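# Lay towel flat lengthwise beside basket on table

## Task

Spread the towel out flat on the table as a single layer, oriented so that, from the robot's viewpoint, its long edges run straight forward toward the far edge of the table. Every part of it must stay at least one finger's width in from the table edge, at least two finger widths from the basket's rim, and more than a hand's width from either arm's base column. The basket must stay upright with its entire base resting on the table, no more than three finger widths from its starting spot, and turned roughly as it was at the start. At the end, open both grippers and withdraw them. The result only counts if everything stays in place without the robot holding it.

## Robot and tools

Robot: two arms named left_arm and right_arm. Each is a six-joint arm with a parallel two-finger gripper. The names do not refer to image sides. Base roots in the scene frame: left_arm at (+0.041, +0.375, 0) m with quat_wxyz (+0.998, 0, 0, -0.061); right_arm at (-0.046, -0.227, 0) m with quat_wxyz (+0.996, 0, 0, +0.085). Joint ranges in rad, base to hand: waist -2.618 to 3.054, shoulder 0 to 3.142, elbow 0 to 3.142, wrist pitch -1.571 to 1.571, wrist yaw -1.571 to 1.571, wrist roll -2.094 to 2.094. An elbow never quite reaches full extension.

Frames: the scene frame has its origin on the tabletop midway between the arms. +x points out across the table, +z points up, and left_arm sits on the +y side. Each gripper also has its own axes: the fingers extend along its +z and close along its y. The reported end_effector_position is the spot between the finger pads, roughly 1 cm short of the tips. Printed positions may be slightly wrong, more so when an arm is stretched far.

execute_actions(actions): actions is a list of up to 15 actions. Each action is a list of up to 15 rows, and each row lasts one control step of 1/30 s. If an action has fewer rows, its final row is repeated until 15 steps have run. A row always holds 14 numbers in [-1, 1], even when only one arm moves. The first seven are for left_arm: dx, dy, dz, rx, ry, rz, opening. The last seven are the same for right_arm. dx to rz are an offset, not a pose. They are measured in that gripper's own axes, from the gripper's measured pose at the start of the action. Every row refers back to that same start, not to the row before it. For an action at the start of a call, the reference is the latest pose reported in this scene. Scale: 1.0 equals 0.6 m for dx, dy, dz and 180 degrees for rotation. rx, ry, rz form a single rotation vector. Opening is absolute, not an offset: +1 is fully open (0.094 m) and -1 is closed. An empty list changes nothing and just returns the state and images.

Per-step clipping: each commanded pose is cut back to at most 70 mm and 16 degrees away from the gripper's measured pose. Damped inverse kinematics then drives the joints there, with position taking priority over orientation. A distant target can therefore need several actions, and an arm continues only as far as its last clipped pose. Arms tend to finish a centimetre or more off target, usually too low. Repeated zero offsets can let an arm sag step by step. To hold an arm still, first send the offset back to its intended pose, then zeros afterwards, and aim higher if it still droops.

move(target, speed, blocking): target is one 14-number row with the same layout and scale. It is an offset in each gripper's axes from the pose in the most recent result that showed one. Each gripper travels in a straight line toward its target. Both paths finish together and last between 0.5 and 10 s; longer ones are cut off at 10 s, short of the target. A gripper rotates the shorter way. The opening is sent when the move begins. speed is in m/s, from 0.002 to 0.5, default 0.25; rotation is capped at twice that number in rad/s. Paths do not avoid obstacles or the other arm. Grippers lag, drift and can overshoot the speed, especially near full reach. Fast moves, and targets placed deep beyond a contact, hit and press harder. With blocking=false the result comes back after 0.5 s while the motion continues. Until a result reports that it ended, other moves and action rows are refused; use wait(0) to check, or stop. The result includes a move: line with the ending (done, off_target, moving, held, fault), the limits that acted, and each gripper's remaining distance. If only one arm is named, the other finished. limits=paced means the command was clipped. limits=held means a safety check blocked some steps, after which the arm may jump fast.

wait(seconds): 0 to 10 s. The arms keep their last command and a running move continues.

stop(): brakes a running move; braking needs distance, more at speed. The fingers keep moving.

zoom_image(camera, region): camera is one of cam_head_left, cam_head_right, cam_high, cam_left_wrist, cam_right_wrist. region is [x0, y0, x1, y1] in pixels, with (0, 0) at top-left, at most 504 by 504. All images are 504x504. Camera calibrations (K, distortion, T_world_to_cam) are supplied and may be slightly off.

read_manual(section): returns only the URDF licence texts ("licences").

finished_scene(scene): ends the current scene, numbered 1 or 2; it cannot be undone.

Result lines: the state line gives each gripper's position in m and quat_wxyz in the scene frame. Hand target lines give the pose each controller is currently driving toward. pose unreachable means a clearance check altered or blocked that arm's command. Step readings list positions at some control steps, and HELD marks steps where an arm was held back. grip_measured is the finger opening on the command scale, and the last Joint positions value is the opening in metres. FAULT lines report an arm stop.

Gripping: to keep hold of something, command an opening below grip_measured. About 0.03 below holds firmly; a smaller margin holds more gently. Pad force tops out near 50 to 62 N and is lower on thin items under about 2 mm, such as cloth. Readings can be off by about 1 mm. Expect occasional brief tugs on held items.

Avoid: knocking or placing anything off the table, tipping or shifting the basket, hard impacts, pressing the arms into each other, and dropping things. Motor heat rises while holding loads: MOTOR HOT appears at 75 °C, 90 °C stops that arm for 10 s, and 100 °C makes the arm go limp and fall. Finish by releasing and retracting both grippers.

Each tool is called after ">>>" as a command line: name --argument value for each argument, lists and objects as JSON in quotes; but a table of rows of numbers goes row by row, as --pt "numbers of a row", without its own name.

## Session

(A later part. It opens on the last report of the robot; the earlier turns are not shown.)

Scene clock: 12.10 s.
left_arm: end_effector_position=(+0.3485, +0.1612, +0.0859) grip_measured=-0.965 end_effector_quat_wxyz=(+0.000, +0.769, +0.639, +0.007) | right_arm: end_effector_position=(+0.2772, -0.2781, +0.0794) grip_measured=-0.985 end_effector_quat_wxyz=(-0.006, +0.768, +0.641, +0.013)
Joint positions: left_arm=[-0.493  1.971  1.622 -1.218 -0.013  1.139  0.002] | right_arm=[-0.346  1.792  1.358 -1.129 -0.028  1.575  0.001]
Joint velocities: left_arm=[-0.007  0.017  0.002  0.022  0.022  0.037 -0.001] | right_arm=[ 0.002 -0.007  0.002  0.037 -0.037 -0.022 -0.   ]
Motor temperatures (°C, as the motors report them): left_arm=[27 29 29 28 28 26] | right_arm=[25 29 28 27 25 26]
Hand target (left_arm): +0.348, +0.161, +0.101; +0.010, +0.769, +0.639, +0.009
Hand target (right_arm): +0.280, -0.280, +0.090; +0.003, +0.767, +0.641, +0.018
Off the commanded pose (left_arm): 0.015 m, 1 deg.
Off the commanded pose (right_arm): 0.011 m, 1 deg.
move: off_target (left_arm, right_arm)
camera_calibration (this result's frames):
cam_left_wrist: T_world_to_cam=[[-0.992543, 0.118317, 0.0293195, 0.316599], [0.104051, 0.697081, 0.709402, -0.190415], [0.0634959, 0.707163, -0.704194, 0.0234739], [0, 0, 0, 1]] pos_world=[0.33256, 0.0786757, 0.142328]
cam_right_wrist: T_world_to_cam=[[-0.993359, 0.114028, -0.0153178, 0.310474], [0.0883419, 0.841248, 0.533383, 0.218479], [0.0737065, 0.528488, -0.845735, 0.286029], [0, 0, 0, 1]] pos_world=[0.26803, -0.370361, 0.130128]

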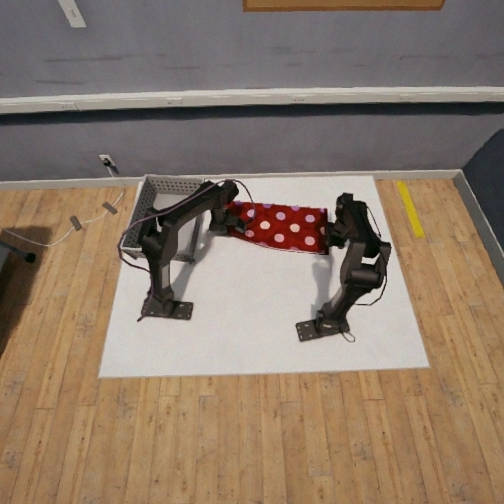

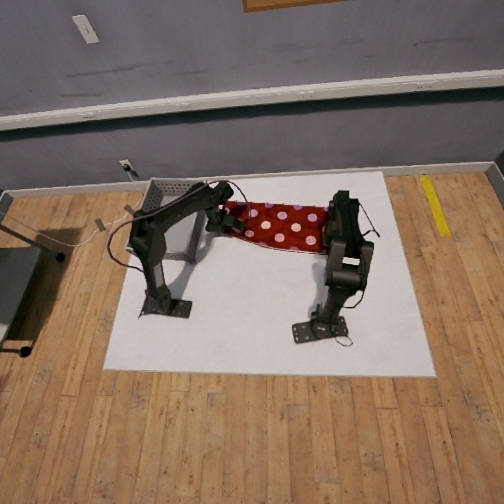

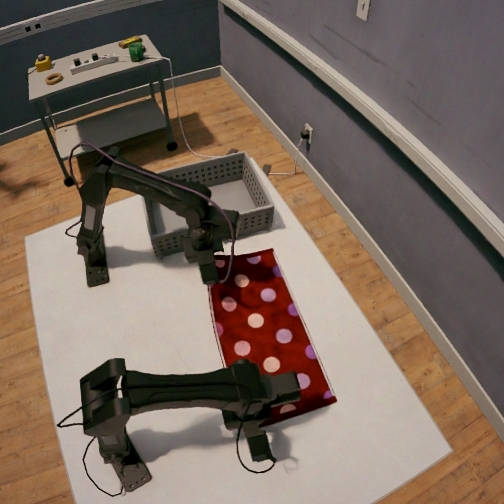

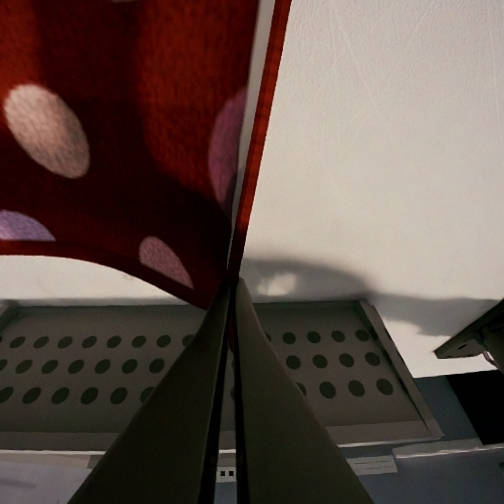

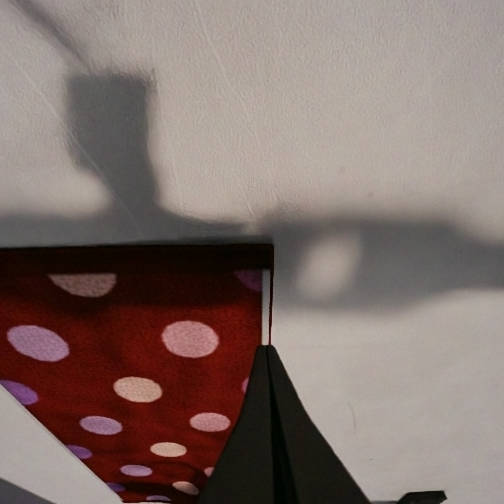

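Landing on the thick hem; go further in and tilt the outer finger down.

>>> move --target '[0,0,0.03,0,0,0,-1,0.055,-0.02,0.13,-0.04,0,0,-0.2]' --speed 0.06

>>> move --target '[0,0,0,0,0,0,-1,0,0,0.02,0,0,0,-1]'

>>> move --target '[0,0,-0.03,0,0,0,-1,0,0,-0.12,0.04,0,0,-1]' --speed 0.08

Scene clock: 13.90 s.
left_arm: end_effector_position=(+0.3485, +0.1612, +0.0747) grip_measured=-0.965 end_effector_quat_wxyz=(+0.003, +0.769, +0.639, +0.007) | right_arm: end_effector_position=(+0.2676, -0.2498, +0.0154) grip_measured=-0.202 end_effector_quat_wxyz=(+0.040, +0.771, +0.634, +0.042)
Joint positions: left_arm=[-0.493  1.971  1.578 -1.167 -0.013  1.139  0.002] | right_arm=[-0.247  1.732  1.009 -0.731 -0.     1.689  0.037]
Joint velocities: left_arm=[ 0.002  0.007 -0.012  0.066 -0.007 -0.007  0.002] | right_arm=[-0.002 -0.002  0.012 -0.051  0.037  0.022  0.002]
Motor temperatures (°C, as the motors report them): left_arm=[27 29 29 28 28 26] | right_arm=[25 29 28 27 25 26]
Hand target (left_arm): +0.349, +0.161, +0.068; +0.000, +0.769, +0.639, +0.007
Hand target (right_arm): +0.270, -0.241, +0.003; +0.040, +0.766, +0.639, +0.054
Off the commanded pose (left_arm): 0.007 m, 0 deg.
Off the commanded pose (right_arm): 0.016 m, 2 deg.
move: off_target (right_arm)
camera_calibration (this result's frames):
cam_left_wrist: T_world_to_cam=[[-0.992676, 0.11841, 0.0239568, 0.317396], [0.100522, 0.699579, 0.70745, -0.181517], [0.0670098, 0.704676, -0.706358, 0.0149746], [0, 0, 0, 1]] pos_world=[0.332314, 0.07885, 0.131387]
cam_right_wrist: T_world_to_cam=[[-0.984296, 0.127694, -0.121887, 0.29935], [0.0479374, 0.857872, 0.511622, 0.24495], [0.169894, 0.497745, -0.850521, 0.184356], [0, 0, 0, 1]] pos_world=[0.251585, -0.340123, 0.0679637]

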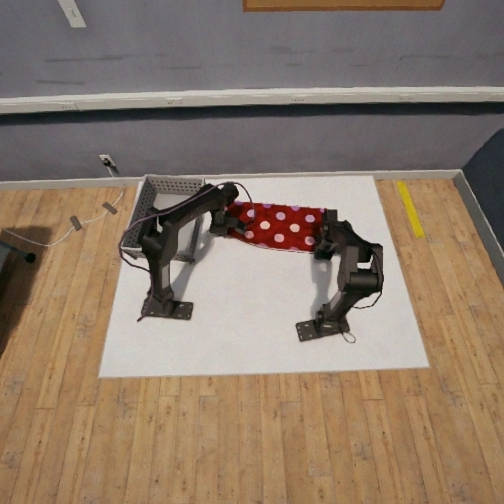

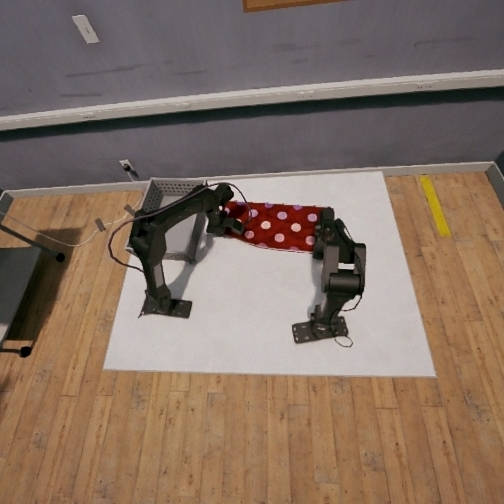

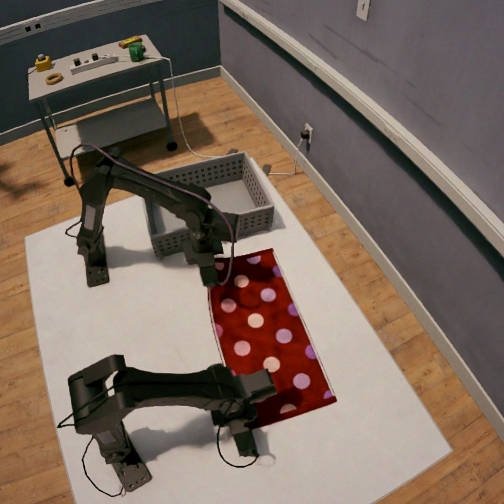

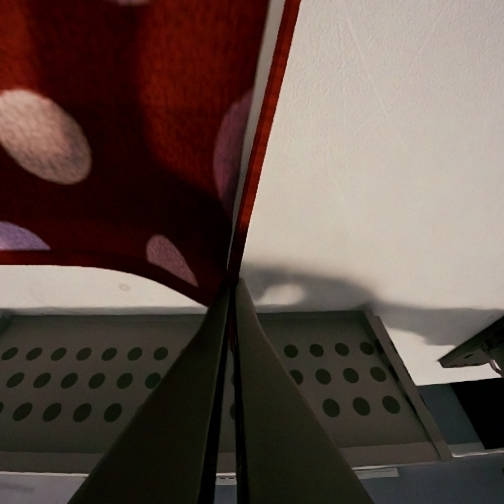

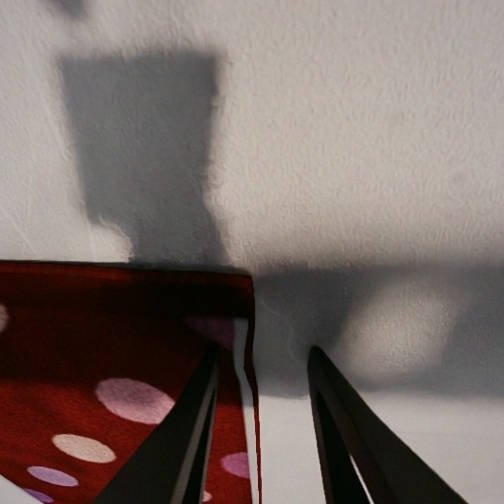

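Scene clock: 14.60 s.
left_arm: end_effector_position=(+0.3485, +0.1612, +0.0747) grip_measured=-0.965 end_effector_quat_wxyz=(+0.003, +0.769, +0.639, +0.007) | right_arm: end_effector_position=(+0.2775, -0.2508, +0.0174) grip_measured=-0.967 end_effector_quat_wxyz=(+0.055, +0.770, +0.633, +0.057)
Joint positions: left_arm=[-0.493  1.971  1.578 -1.167 -0.013  1.139  0.002] | right_arm=[-0.247  1.729  1.009 -0.692  0.001  1.689  0.002]
Joint velocities: left_arm=[-0.007 -0.002 -0.002 -0.007 -0.007 -0.037  0.001] | right_arm=[-0.007 -0.002  0.002 -0.081 -0.007  0.007 -0.   ]
Motor temperatures (°C, as the motors report them): left_arm=[27 29 29 28 28 26] | right_arm=[25 29 28 27 25 26]
Hand target (left_arm): +0.348, +0.161, +0.075; +0.003, +0.769, +0.639, +0.007
Hand target (right_arm): +0.268, -0.250, +0.004; +0.040, +0.771, +0.634, +0.042
Off the commanded pose (left_arm): 0.000 m, 0 deg.
Off the commanded pose (right_arm): 0.016 m, 2 deg.
move: off_target (right_arm)
camera_calibration (this result's frames):
cam_left_wrist: T_world_to_cam=[[-0.992676, 0.11841, 0.0239568, 0.317396], [0.100522, 0.699579, 0.70745, -0.181517], [0.0670098, 0.704676, -0.706358, 0.0149746], [0, 0, 0, 1]] pos_world=[0.332314, 0.07885, 0.131387]
cam_right_wrist: T_world_to_cam=[[-0.978318, 0.127232, -0.163418, 0.308474], [0.0267513, 0.86007, 0.509475, 0.250727], [0.205372, 0.494057, -0.844825, 0.174002], [0, 0, 0, 1]] pos_world=[0.259344, -0.340857, 0.0696721]

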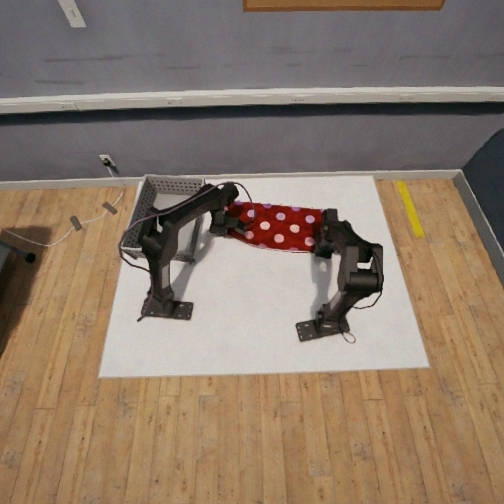

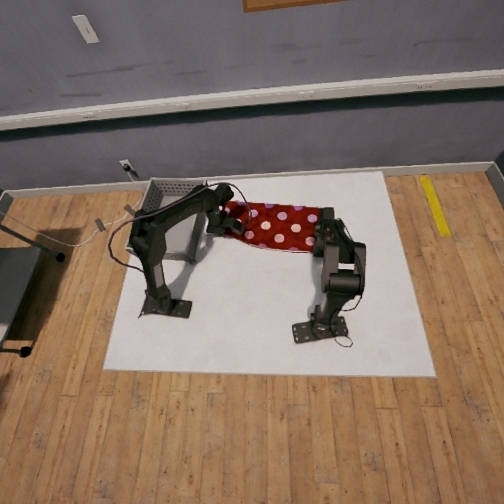

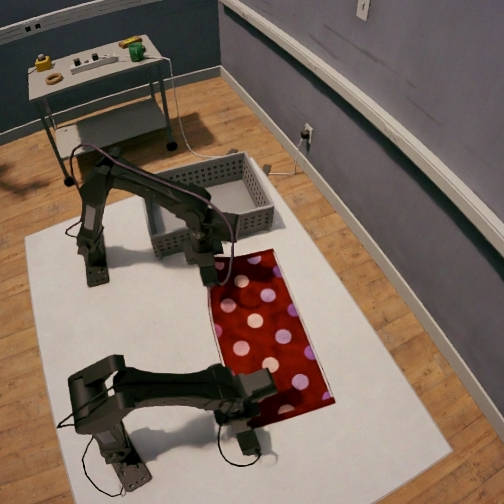

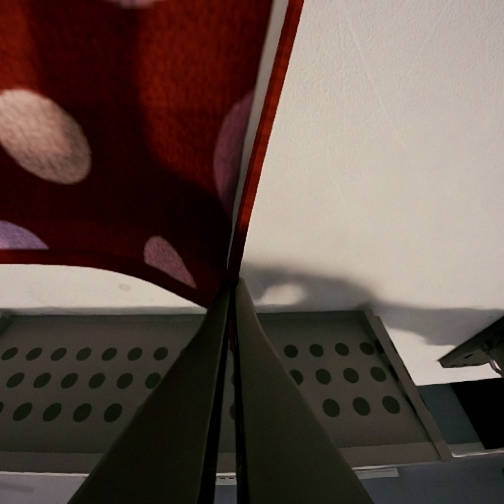

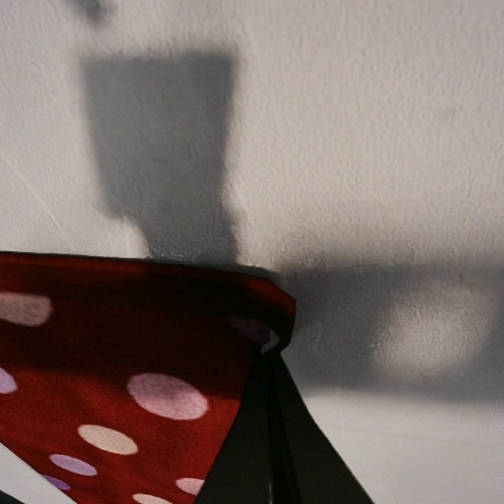

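Scene clock: 16.07 s.
left_arm: end_effector_position=(+0.3475, +0.1619, +0.0828) grip_measured=-0.965 end_effector_quat_wxyz=(-0.002, +0.769, +0.639, +0.006) | right_arm: end_effector_position=(+0.2657, -0.2460, +0.0777) grip_measured=-0.967 end_effector_quat_wxyz=(-0.001, +0.772, +0.635, +0.014)
Joint positions: left_arm=[-0.493  1.971  1.61  -1.209 -0.013  1.139  0.002] | right_arm=[-0.247  1.728  1.275 -1.099 -0.02   1.689  0.002]
Joint velocities: left_arm=[-0.007 -0.017 -0.002  0.022 -0.051  0.007 -0.001] | right_arm=[-0.012  0.002 -0.002 -0.037 -0.022 -0.007  0.001]
Motor temperatures (°C, as the motors report them): left_arm=[27 29 29 28 28 26] | right_arm=[25 29 28 27 25 26]
Hand target (left_arm): +0.348, +0.161, +0.093; +0.003, +0.769, +0.639, +0.008
Hand target (right_arm): +0.267, -0.249, +0.088; +0.007, +0.772, +0.635, +0.017
Off the commanded pose (left_arm): 0.010 m, 1 deg.
Off the commanded pose (right_arm): 0.011 m, 1 deg.
move: off_target (right_arm)
camera_calibration (this result's frames):
cam_left_wrist: T_world_to_cam=[[-0.992457, 0.118255, 0.0323356, 0.315358], [0.106041, 0.695673, 0.710489, -0.189181], [0.0615241, 0.708558, -0.702965, 0.0212463], [0, 0, 0, 1]] pos_world=[0.331733, 0.0792612, 0.139149]
cam_right_wrist: T_world_to_cam=[[-0.991458, 0.128339, -0.0232212, 0.298969], [0.0968344, 0.843631, 0.528119, 0.192151], [0.0873685, 0.52136, -0.848853, 0.263428], [0, 0, 0, 1]] pos_world=[0.254793, -0.337815, 0.129076]

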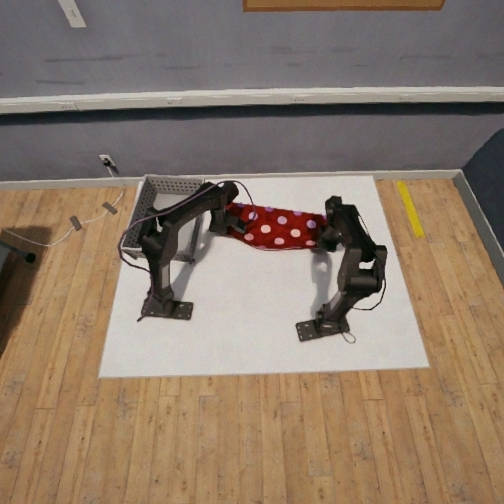

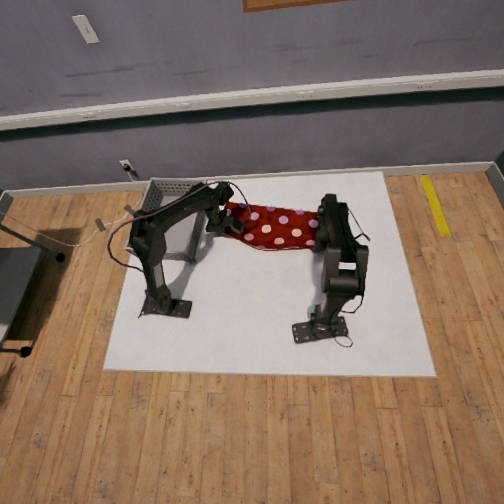

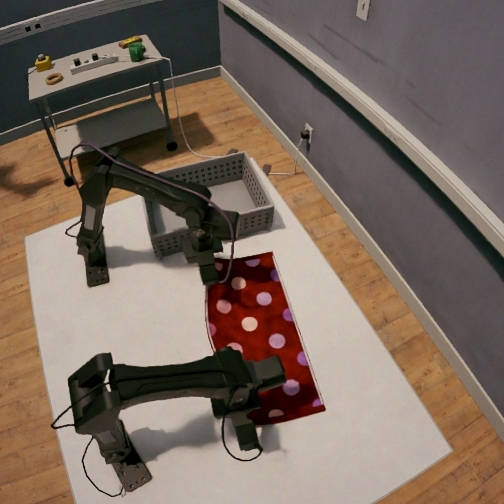

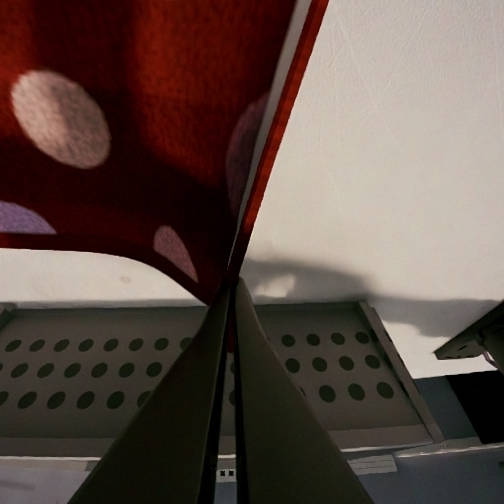

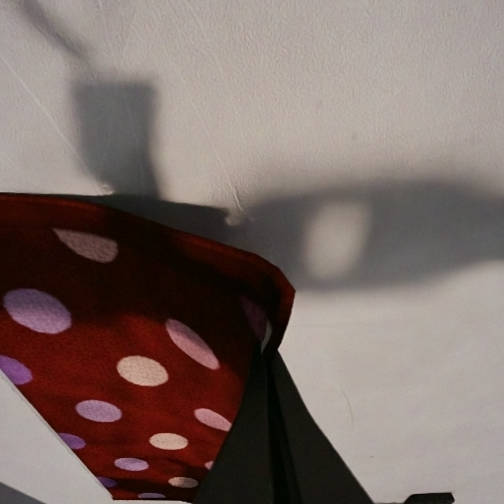

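>>> move --target '[0,0.05,-0.33,-0.17,0,0,-1,-0.03,0.08,-0.34,-0.17,0,0,-1]' --speed 0.12

Scene clock: 18.80 s.
left_arm: end_effector_position=(+0.3798, +0.1525, +0.2654) grip_measured=-0.965 end_effector_quat_wxyz=(+0.192, +0.744, +0.618, +0.169) | right_arm: end_effector_position=(+0.3108, -0.2673, +0.2707) grip_measured=-0.967 end_effector_quat_wxyz=(+0.185, +0.745, +0.616, +0.179)
Joint positions: left_arm=[-0.572  1.75   1.94  -1.307 -0.257  1.12   0.002] | right_arm=[-0.288  1.518  1.703 -1.236 -0.003  1.644  0.002]
Joint velocities: left_arm=[-0.002 -0.007 -0.002 -0.007 -0.095  0.051  0.001] | right_arm=[-0.022 -0.007  0.012 -0.007  0.007 -0.007 -0.   ]
Motor temperatures (°C, as the motors report them): left_arm=[27 30 29 28 28 26] | right_arm=[25 29 28 27 25 26]
Hand target (left_arm): +0.375, +0.156, +0.280; +0.200, +0.742, +0.615, +0.176
Hand target (right_arm): +0.308, -0.275, +0.284; +0.204, +0.743, +0.611, +0.180
Off the commanded pose (left_arm): 0.016 m, 1 deg.
Off the commanded pose (right_arm): 0.016 m, 2 deg.
move: off_target (left_arm, right_arm)
camera_calibration (this result's frames):
cam_left_wrist: T_world_to_cam=[[-0.882218, 0.102218, -0.459611, 0.4338], [-0.231054, 0.756546, 0.611762, -0.170841], [0.41025, 0.645902, -0.64382, 0.0156274], [0, 0, 0, 1]] pos_world=[0.336822, 0.0748129, 0.313955]
cam_right_wrist: T_world_to_cam=[[-0.858093, 0.107988, -0.502011, 0.433674], [-0.150077, 0.882209, 0.446301, 0.213012], [0.491073, 0.458308, -0.740811, 0.262809], [0, 0, 0, 1]] pos_world=[0.275043, -0.3552, 0.317333]

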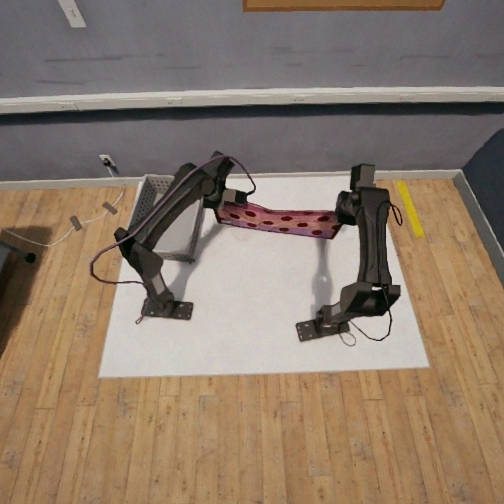

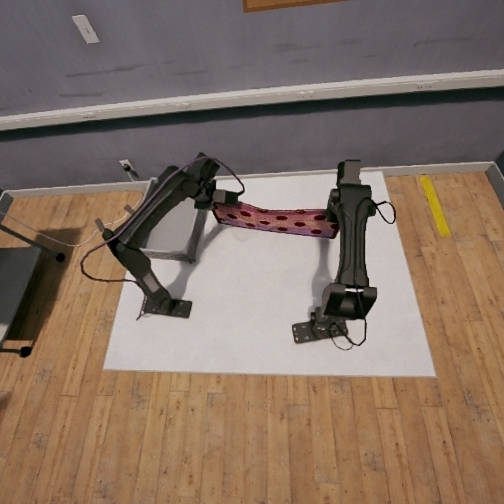

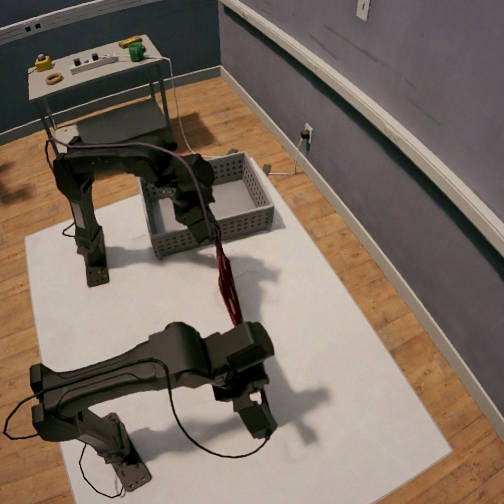

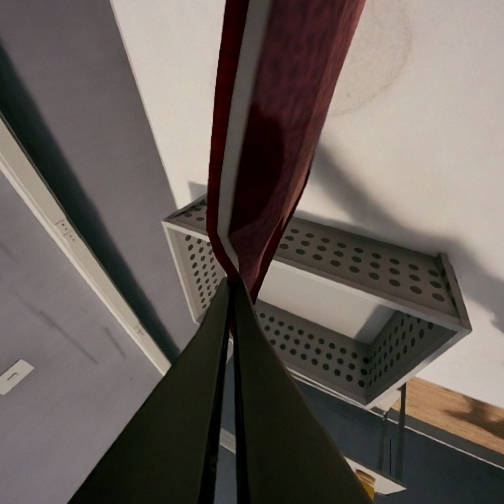

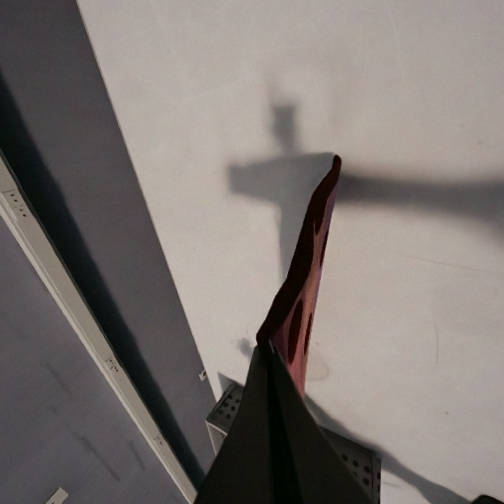

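>>> move --target '[-0.124,-0.335,-0.222,0.263,-0.03,-0.581,-1,0.71,0.258,0.137,-0.156,-0.023,-0.607,-1]' --speed 0.2

Scene clock: 24.77 s.
left_arm: end_effector_position=(+0.1372, +0.1208, +0.2750) grip_measured=-0.965 end_effector_quat_wxyz=(+0.000, -0.006, +0.957, -0.290) | right_arm: end_effector_position=(+0.5546, +0.1123, +0.2635) grip_measured=-0.967 end_effector_quat_wxyz=(+0.521, -0.124, +0.838, +0.105)
Joint positions: left_arm=[-0.901  1.203  1.455 -1.303  0.29  -1.114  0.002] | right_arm=[ 0.392  2.601  2.848 -0.706  0.195  0.148  0.002]
Joint velocities: left_arm=[-0.022 -0.012  0.007 -0.081 -0.007 -0.066  0.001] | right_arm=[ 0.002 -0.022  0.002  0.066 -0.051 -0.051  0.001]
Motor temperatures (°C, as the motors report them): left_arm=[27 30 29 28 28 26] | right_arm=[25 30 29 28 25 26]
Hand target (left_arm): +0.131, +0.122, +0.279; +0.000, -0.000, +0.953, -0.302
Hand target (right_arm): +0.555, +0.118, +0.286; +0.548, -0.123, +0.819, +0.116
Off the commanded pose (left_arm): 0.010 m, 1 deg.
Off the commanded pose (right_arm): 0.030 m, 15 deg.
elbow stopped short (right arm): the move would have taken joint 3 (elbow) straighter than the controller allows; a more bent joint 3 avoids this.
move: off_target (right_arm)
camera_calibration (this result's frames):
cam_left_wrist: T_world_to_cam=[[0.0768702, -0.80711, 0.585375, -0.0817002], [-0.713886, 0.365306, 0.597426, -0.0913293], [-0.69603, -0.463816, -0.548104, 0.401392], [0, 0, 0, 1]] pos_world=[0.220462, 0.153594, 0.322392]
cam_right_wrist: T_world_to_cam=[[0.349341, -0.936948, 0.00944281, -0.0888031], [-0.77941, -0.296167, -0.552091, 0.662393], [0.520078, 0.185509, -0.83373, 0.00277769], [0, 0, 0, 1]] pos_world=[0.545854, 0.11246, 0.368856]

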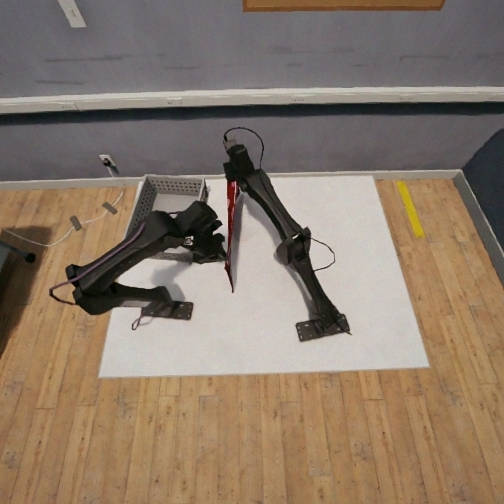

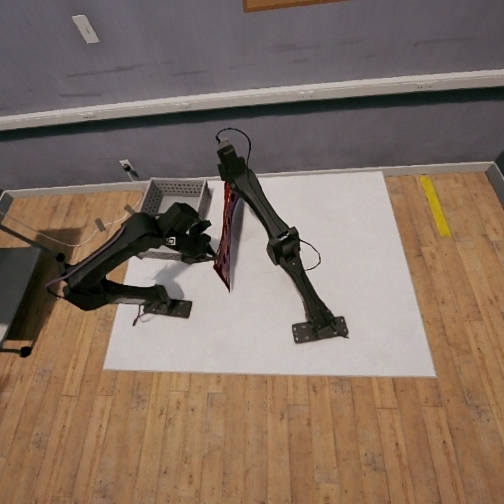

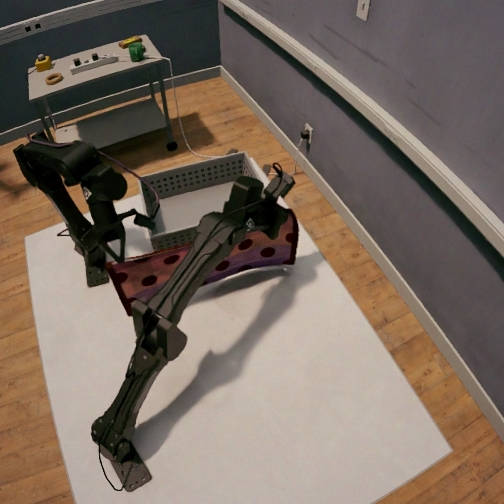

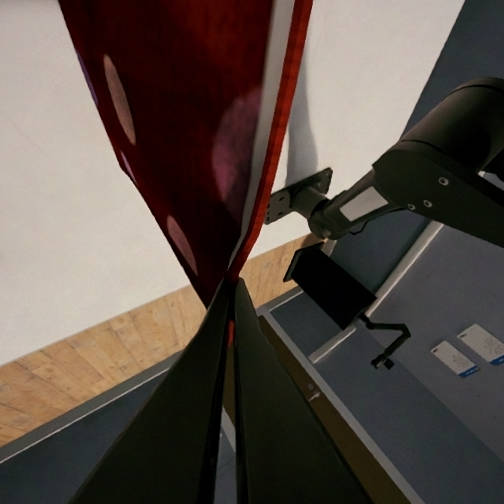

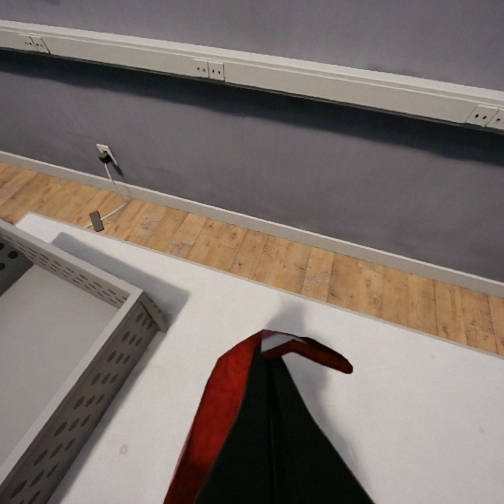

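>>> move --target '[0.012,-0.092,0.492,-0.06,0,0,-1,0.329,-0.334,0.05,0.07,0.12,0.035,-1]' --speed 0.12

Scene clock: 27.93 s.
left_arm: end_effector_position=(+0.1327, -0.0813, +0.0578) grip_measured=-0.965 end_effector_quat_wxyz=(-0.009, -0.007, +0.982, -0.187) | right_arm: end_effector_position=(+0.5554, -0.0880, +0.0643) grip_measured=-0.967 end_effector_quat_wxyz=(+0.354, -0.037, +0.934, +0.013)
Joint positions: left_arm=[-1.213  2.017  1.505 -0.695  0.1   -1.369  0.002] | right_arm=[ 0.089  2.364  1.911 -0.401  0.121  0.135  0.002]
Joint velocities: left_arm=[ 0.017 -0.002  0.017 -0.051 -0.022 -0.007 -0.   ] | right_arm=[-0.017 -0.007  0.012 -0.095 -0.037 -0.051 -0.   ]
Motor temperatures (°C, as the motors report them): left_arm=[27 30 29 29 28 26] | right_arm=[25 31 29 28 25 26]
Hand target (left_arm): +0.134, -0.090, +0.064; -0.002, -0.006, +0.980, -0.199
Hand target (right_arm): +0.558, -0.090, +0.065; +0.360, -0.038, +0.932, +0.014
Off the commanded pose (left_arm): 0.008 m, 2 deg.
Off the commanded pose (right_arm): 0.004 m, 1 deg.
move: done
camera_calibration (this result's frames):
cam_left_wrist: T_world_to_cam=[[0.0826007, -0.912256, 0.401206, -0.116011], [-0.700446, 0.233229, 0.674522, 0.0920411], [-0.708909, -0.336739, -0.619722, 0.20161], [0, 0, 0, 1]] pos_world=[0.216976, -0.0594086, 0.109403]
cam_right_wrist: T_world_to_cam=[[0.13173, -0.990446, 0.0407941, -0.160744], [-0.972687, -0.137084, -0.187319, 0.591604], [0.191121, -0.0150043, -0.981452, 0.0480404], [0, 0, 0, 1]] pos_world=[0.587439, -0.0773885, 0.164525]

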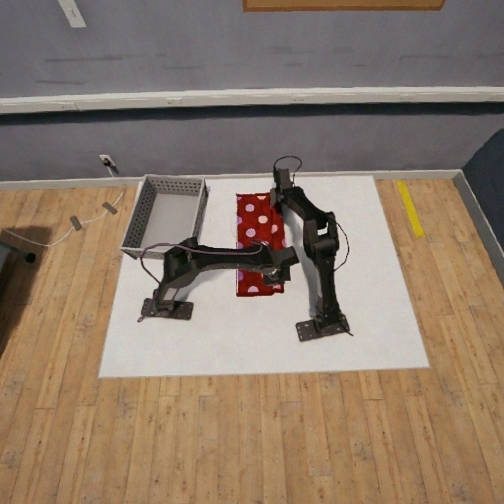

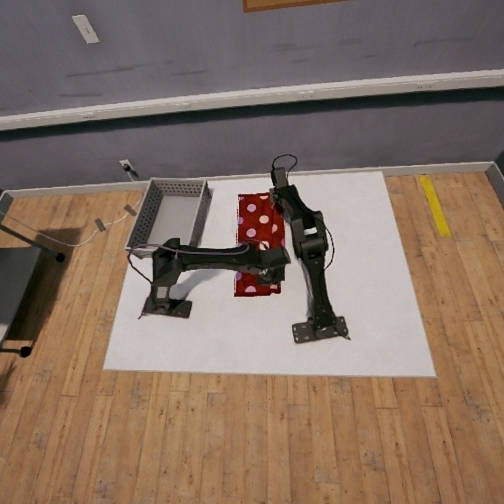

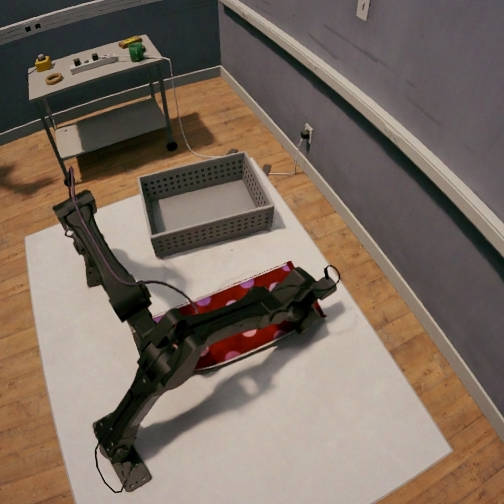

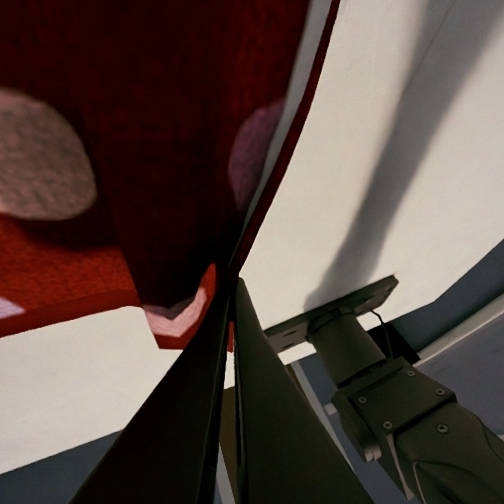

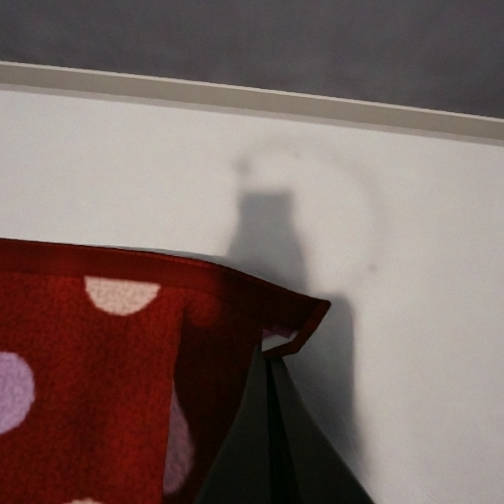

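>>> move --target '[0,-0.07,0.072,0.12,0,0,-1,0.032,-0.085,0.038,0,0,0,-1]' --speed 0.08

>>> move --target '[0,0,0,0,0,0,-0.3,0,0,0,0,0,0,-0.3]'

>>> move --target '[0.1,0,-0.4,0,0,0,-0.3,-0.1,-0.15,-0.15,0,0,0,-0.3]'

Scene clock: 30.97 s.
left_arm: end_effector_position=(+0.1354, -0.1373, +0.0390) grip_measured=-0.965 end_effector_quat_wxyz=(-0.003, -0.010, +0.930, -0.369) | right_arm: end_effector_position=(+0.5583, -0.1335, +0.0391) grip_measured=-0.968 end_effector_quat_wxyz=(+0.353, -0.040, +0.935, +0.013)
Joint positions: left_arm=[-1.213  2.041  1.244 -0.032  0.159 -1.419  0.002] | right_arm=[-0.001  2.364  1.808 -0.295  0.06   0.061  0.002]
Joint velocities: left_arm=[ 0.002 -0.012 -0.027  0.007  0.037 -0.081  0.   ] | right_arm=[ 0.002 -0.007  0.002 -0.037 -0.022  0.022  0.   ]
Motor temperatures (°C, as the motors report them): left_arm=[27 30 29 29 28 26] | right_arm=[25 32 29 29 25 26]
Hand target (left_arm): +0.133, -0.137, +0.033; -0.006, -0.009, +0.930, -0.368
Hand target (right_arm): +0.560, -0.140, +0.035; +0.355, -0.038, +0.934, +0.012
Off the commanded pose (left_arm): 0.007 m, 1 deg.
Off the commanded pose (right_arm): 0.007 m, 0 deg.
move: done
camera_calibration (this result's frames):
cam_left_wrist: T_world_to_cam=[[0.0852374, -0.698487, 0.710528, -0.142852], [-0.711671, 0.456413, 0.534053, 0.157339], [-0.697323, -0.551183, -0.45819, 0.135708], [0, 0, 0, 1]] pos_world=[0.218782, -0.0967923, 0.0796526]
cam_right_wrist: T_world_to_cam=[[0.135869, -0.98975, 0.043974, -0.207493], [-0.972587, -0.141704, -0.184378, 0.582674], [0.188719, -0.0177174, -0.981871, 0.0230272], [0, 0, 0, 1]] pos_world=[0.590548, -0.122391, 0.139166]

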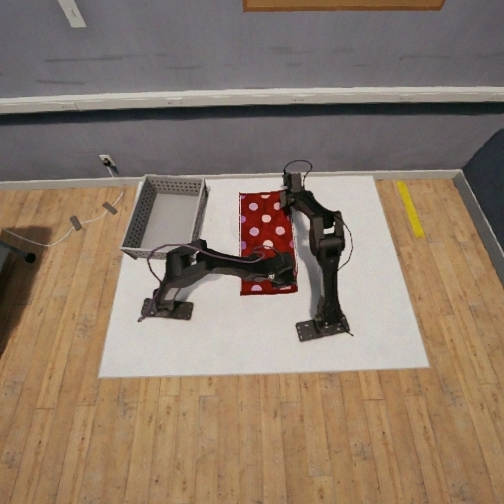

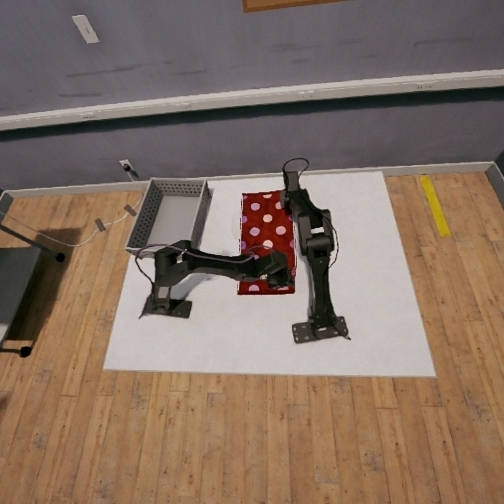

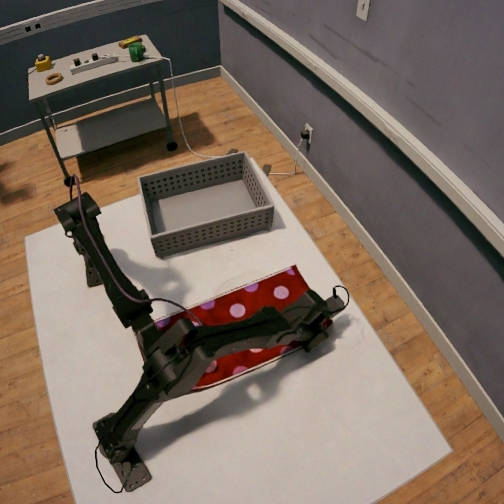

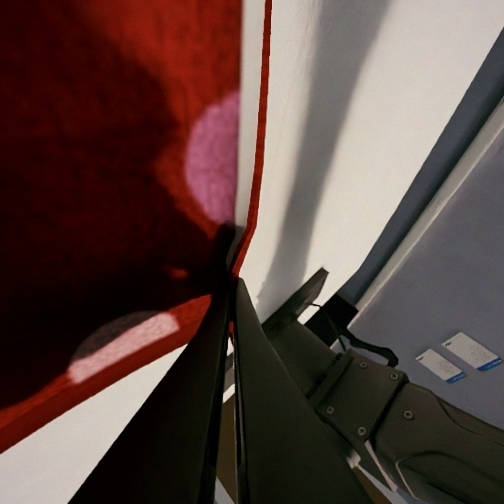

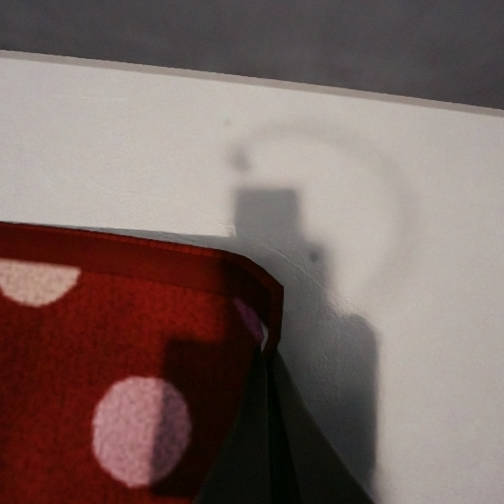

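Scene clock: 31.47 s.
left_arm: end_effector_position=(+0.1354, -0.1373, +0.0390) grip_measured=-0.302 end_effector_quat_wxyz=(-0.003, -0.010, +0.930, -0.369) | right_arm: end_effector_position=(+0.5583, -0.1335, +0.0391) grip_measured=-0.302 end_effector_quat_wxyz=(+0.353, -0.040, +0.935, +0.013)
Joint positions: left_arm=[-1.213  2.041  1.244 -0.032  0.159 -1.419  0.033] | right_arm=[-0.001  2.364  1.808 -0.295  0.06   0.061  0.033]
Joint velocities: left_arm=[-0.007  0.012  0.002  0.022 -0.037 -0.066 -0.   ] | right_arm=[ 0.002 -0.012 -0.007 -0.007 -0.022 -0.022  0.   ]
Motor temperatures (°C, as the motors report them): left_arm=[27 30 29 29 28 26] | right_arm=[25 32 29 29 25 26]
Hand target (left_arm): +0.135, -0.137, +0.039; -0.003, -0.010, +0.930, -0.369
Hand target (right_arm): +0.558, -0.133, +0.039; +0.353, -0.040, +0.935, +0.013
Off the commanded pose (left_arm): 0.000 m, 0 deg.
Off the commanded pose (right_arm): 0.000 m, 0 deg.
move: done
camera_calibration (this result's frames):
cam_left_wrist: T_world_to_cam=[[0.0852374, -0.698487, 0.710528, -0.142852], [-0.711671, 0.456413, 0.534053, 0.157339], [-0.697323, -0.551183, -0.45819, 0.135708], [0, 0, 0, 1]] pos_world=[0.218782, -0.0967923, 0.0796526]
cam_right_wrist: T_world_to_cam=[[0.135869, -0.98975, 0.043974, -0.207493], [-0.972587, -0.141704, -0.184378, 0.582674], [0.188719, -0.0177174, -0.981871, 0.0230272], [0, 0, 0, 1]] pos_world=[0.590548, -0.122391, 0.139166]

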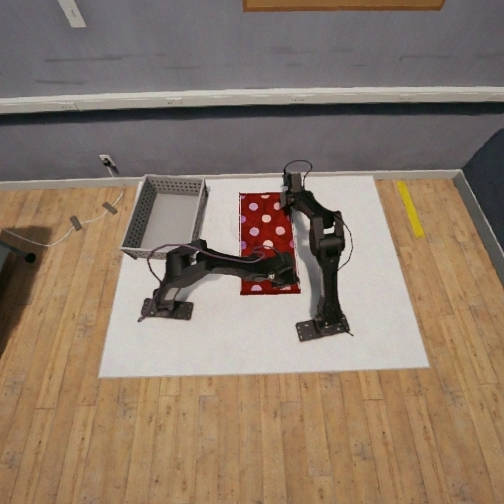

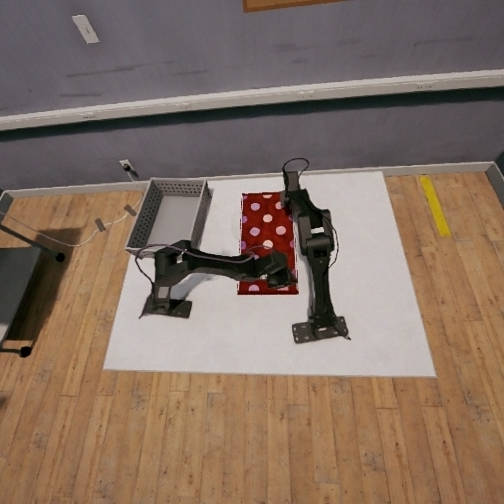

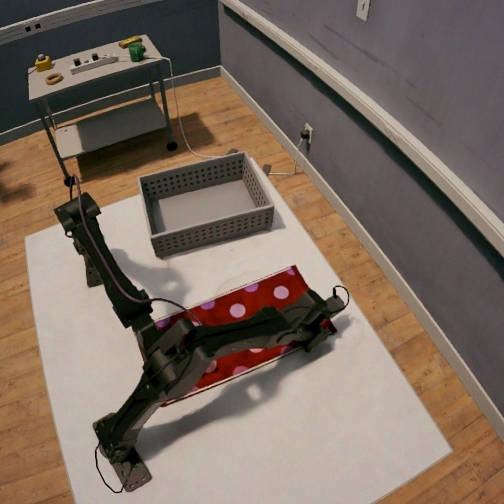

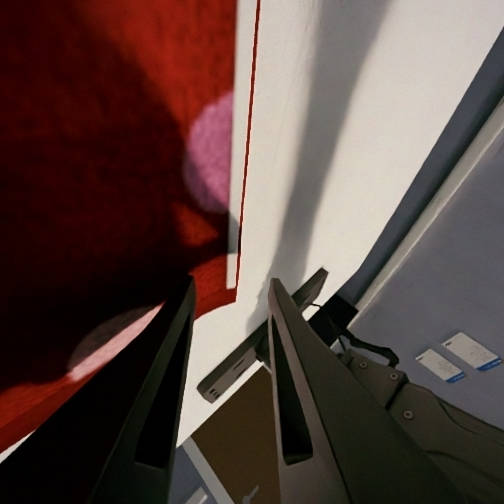

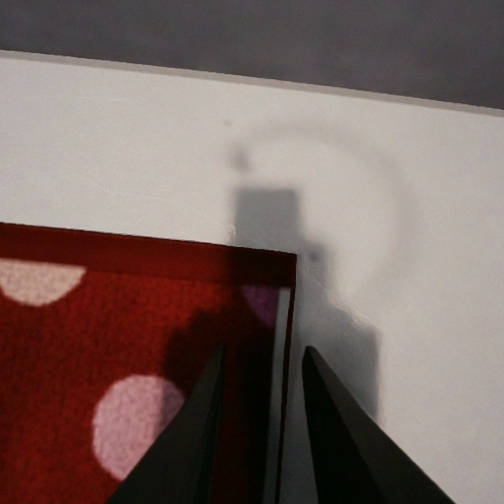

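Scene clock: 33.17 s.
left_arm: end_effector_position=(+0.0767, +0.0252, +0.2030) grip_measured=-0.302 end_effector_quat_wxyz=(-0.007, -0.011, +0.931, -0.365) | right_arm: end_effector_position=(+0.5483, -0.2233, +0.1296) grip_measured=-0.302 end_effector_quat_wxyz=(+0.337, -0.038, +0.941, +0.008)
Joint positions: left_arm=[-1.293  1.232  1.063 -0.66   0.11  -1.482  0.033] | right_arm=[-0.18   2.246  1.994 -0.634 -0.047 -0.073  0.033]
Joint velocities: left_arm=[-0.017 -0.017 -0.002 -0.007 -0.007 -0.022 -0.001] | right_arm=[ 0.007  0.007 -0.007  0.007  0.007  0.066 -0.001]
Motor temperatures (°C, as the motors report them): left_arm=[27 30 29 29 28 26] | right_arm=[25 32 29 29 25 26]
Hand target (left_arm): +0.075, +0.028, +0.212; -0.004, -0.010, +0.929, -0.369
Hand target (right_arm): +0.552, -0.224, +0.148; +0.354, -0.041, +0.934, +0.010
Off the commanded pose (left_arm): 0.012 m, 1 deg.
Off the commanded pose (right_arm): 0.017 m, 2 deg.
move: off_target (left_arm, right_arm)
camera_calibration (this result's frames):
cam_left_wrist: T_world_to_cam=[[0.0898326, -0.703626, 0.704869, -0.139935], [-0.707306, 0.453187, 0.542531, -0.0482018], [-0.701176, -0.547295, -0.456968, 0.259427], [0, 0, 0, 1]] pos_world=[0.160381, 0.0653655, 0.243337]
cam_right_wrist: T_world_to_cam=[[0.130337, -0.990343, 0.0472487, -0.296509], [-0.979415, -0.136015, -0.149151, 0.577367], [0.154137, -0.0268362, -0.987685, 0.129905], [0, 0, 0, 1]] pos_world=[0.584105, -0.211629, 0.228429]

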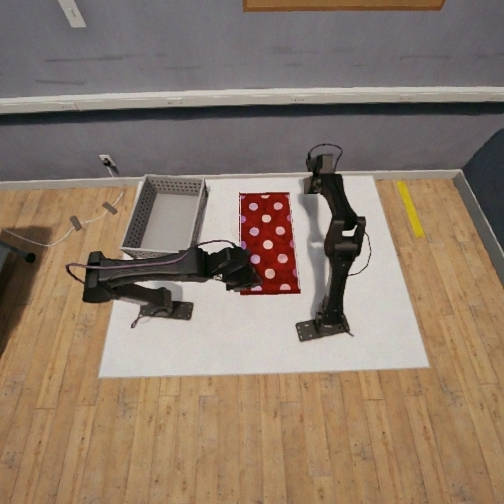

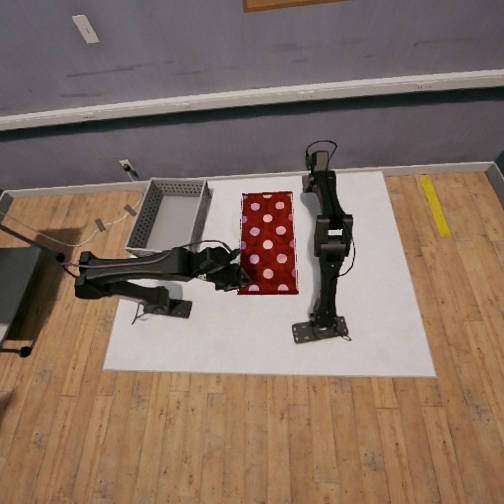

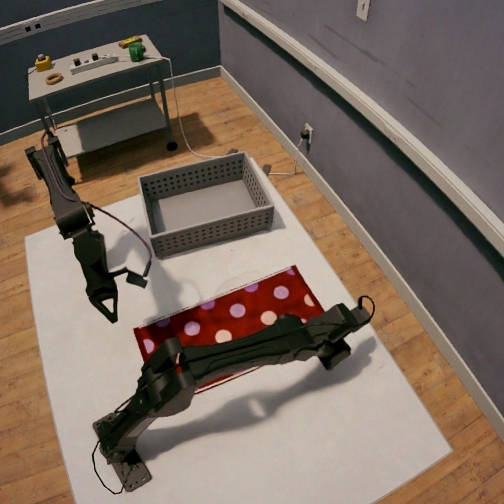

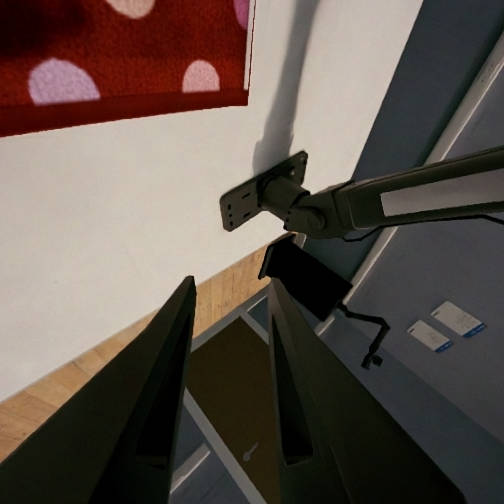

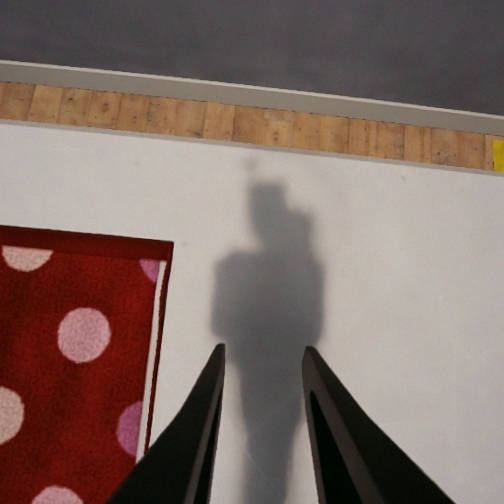

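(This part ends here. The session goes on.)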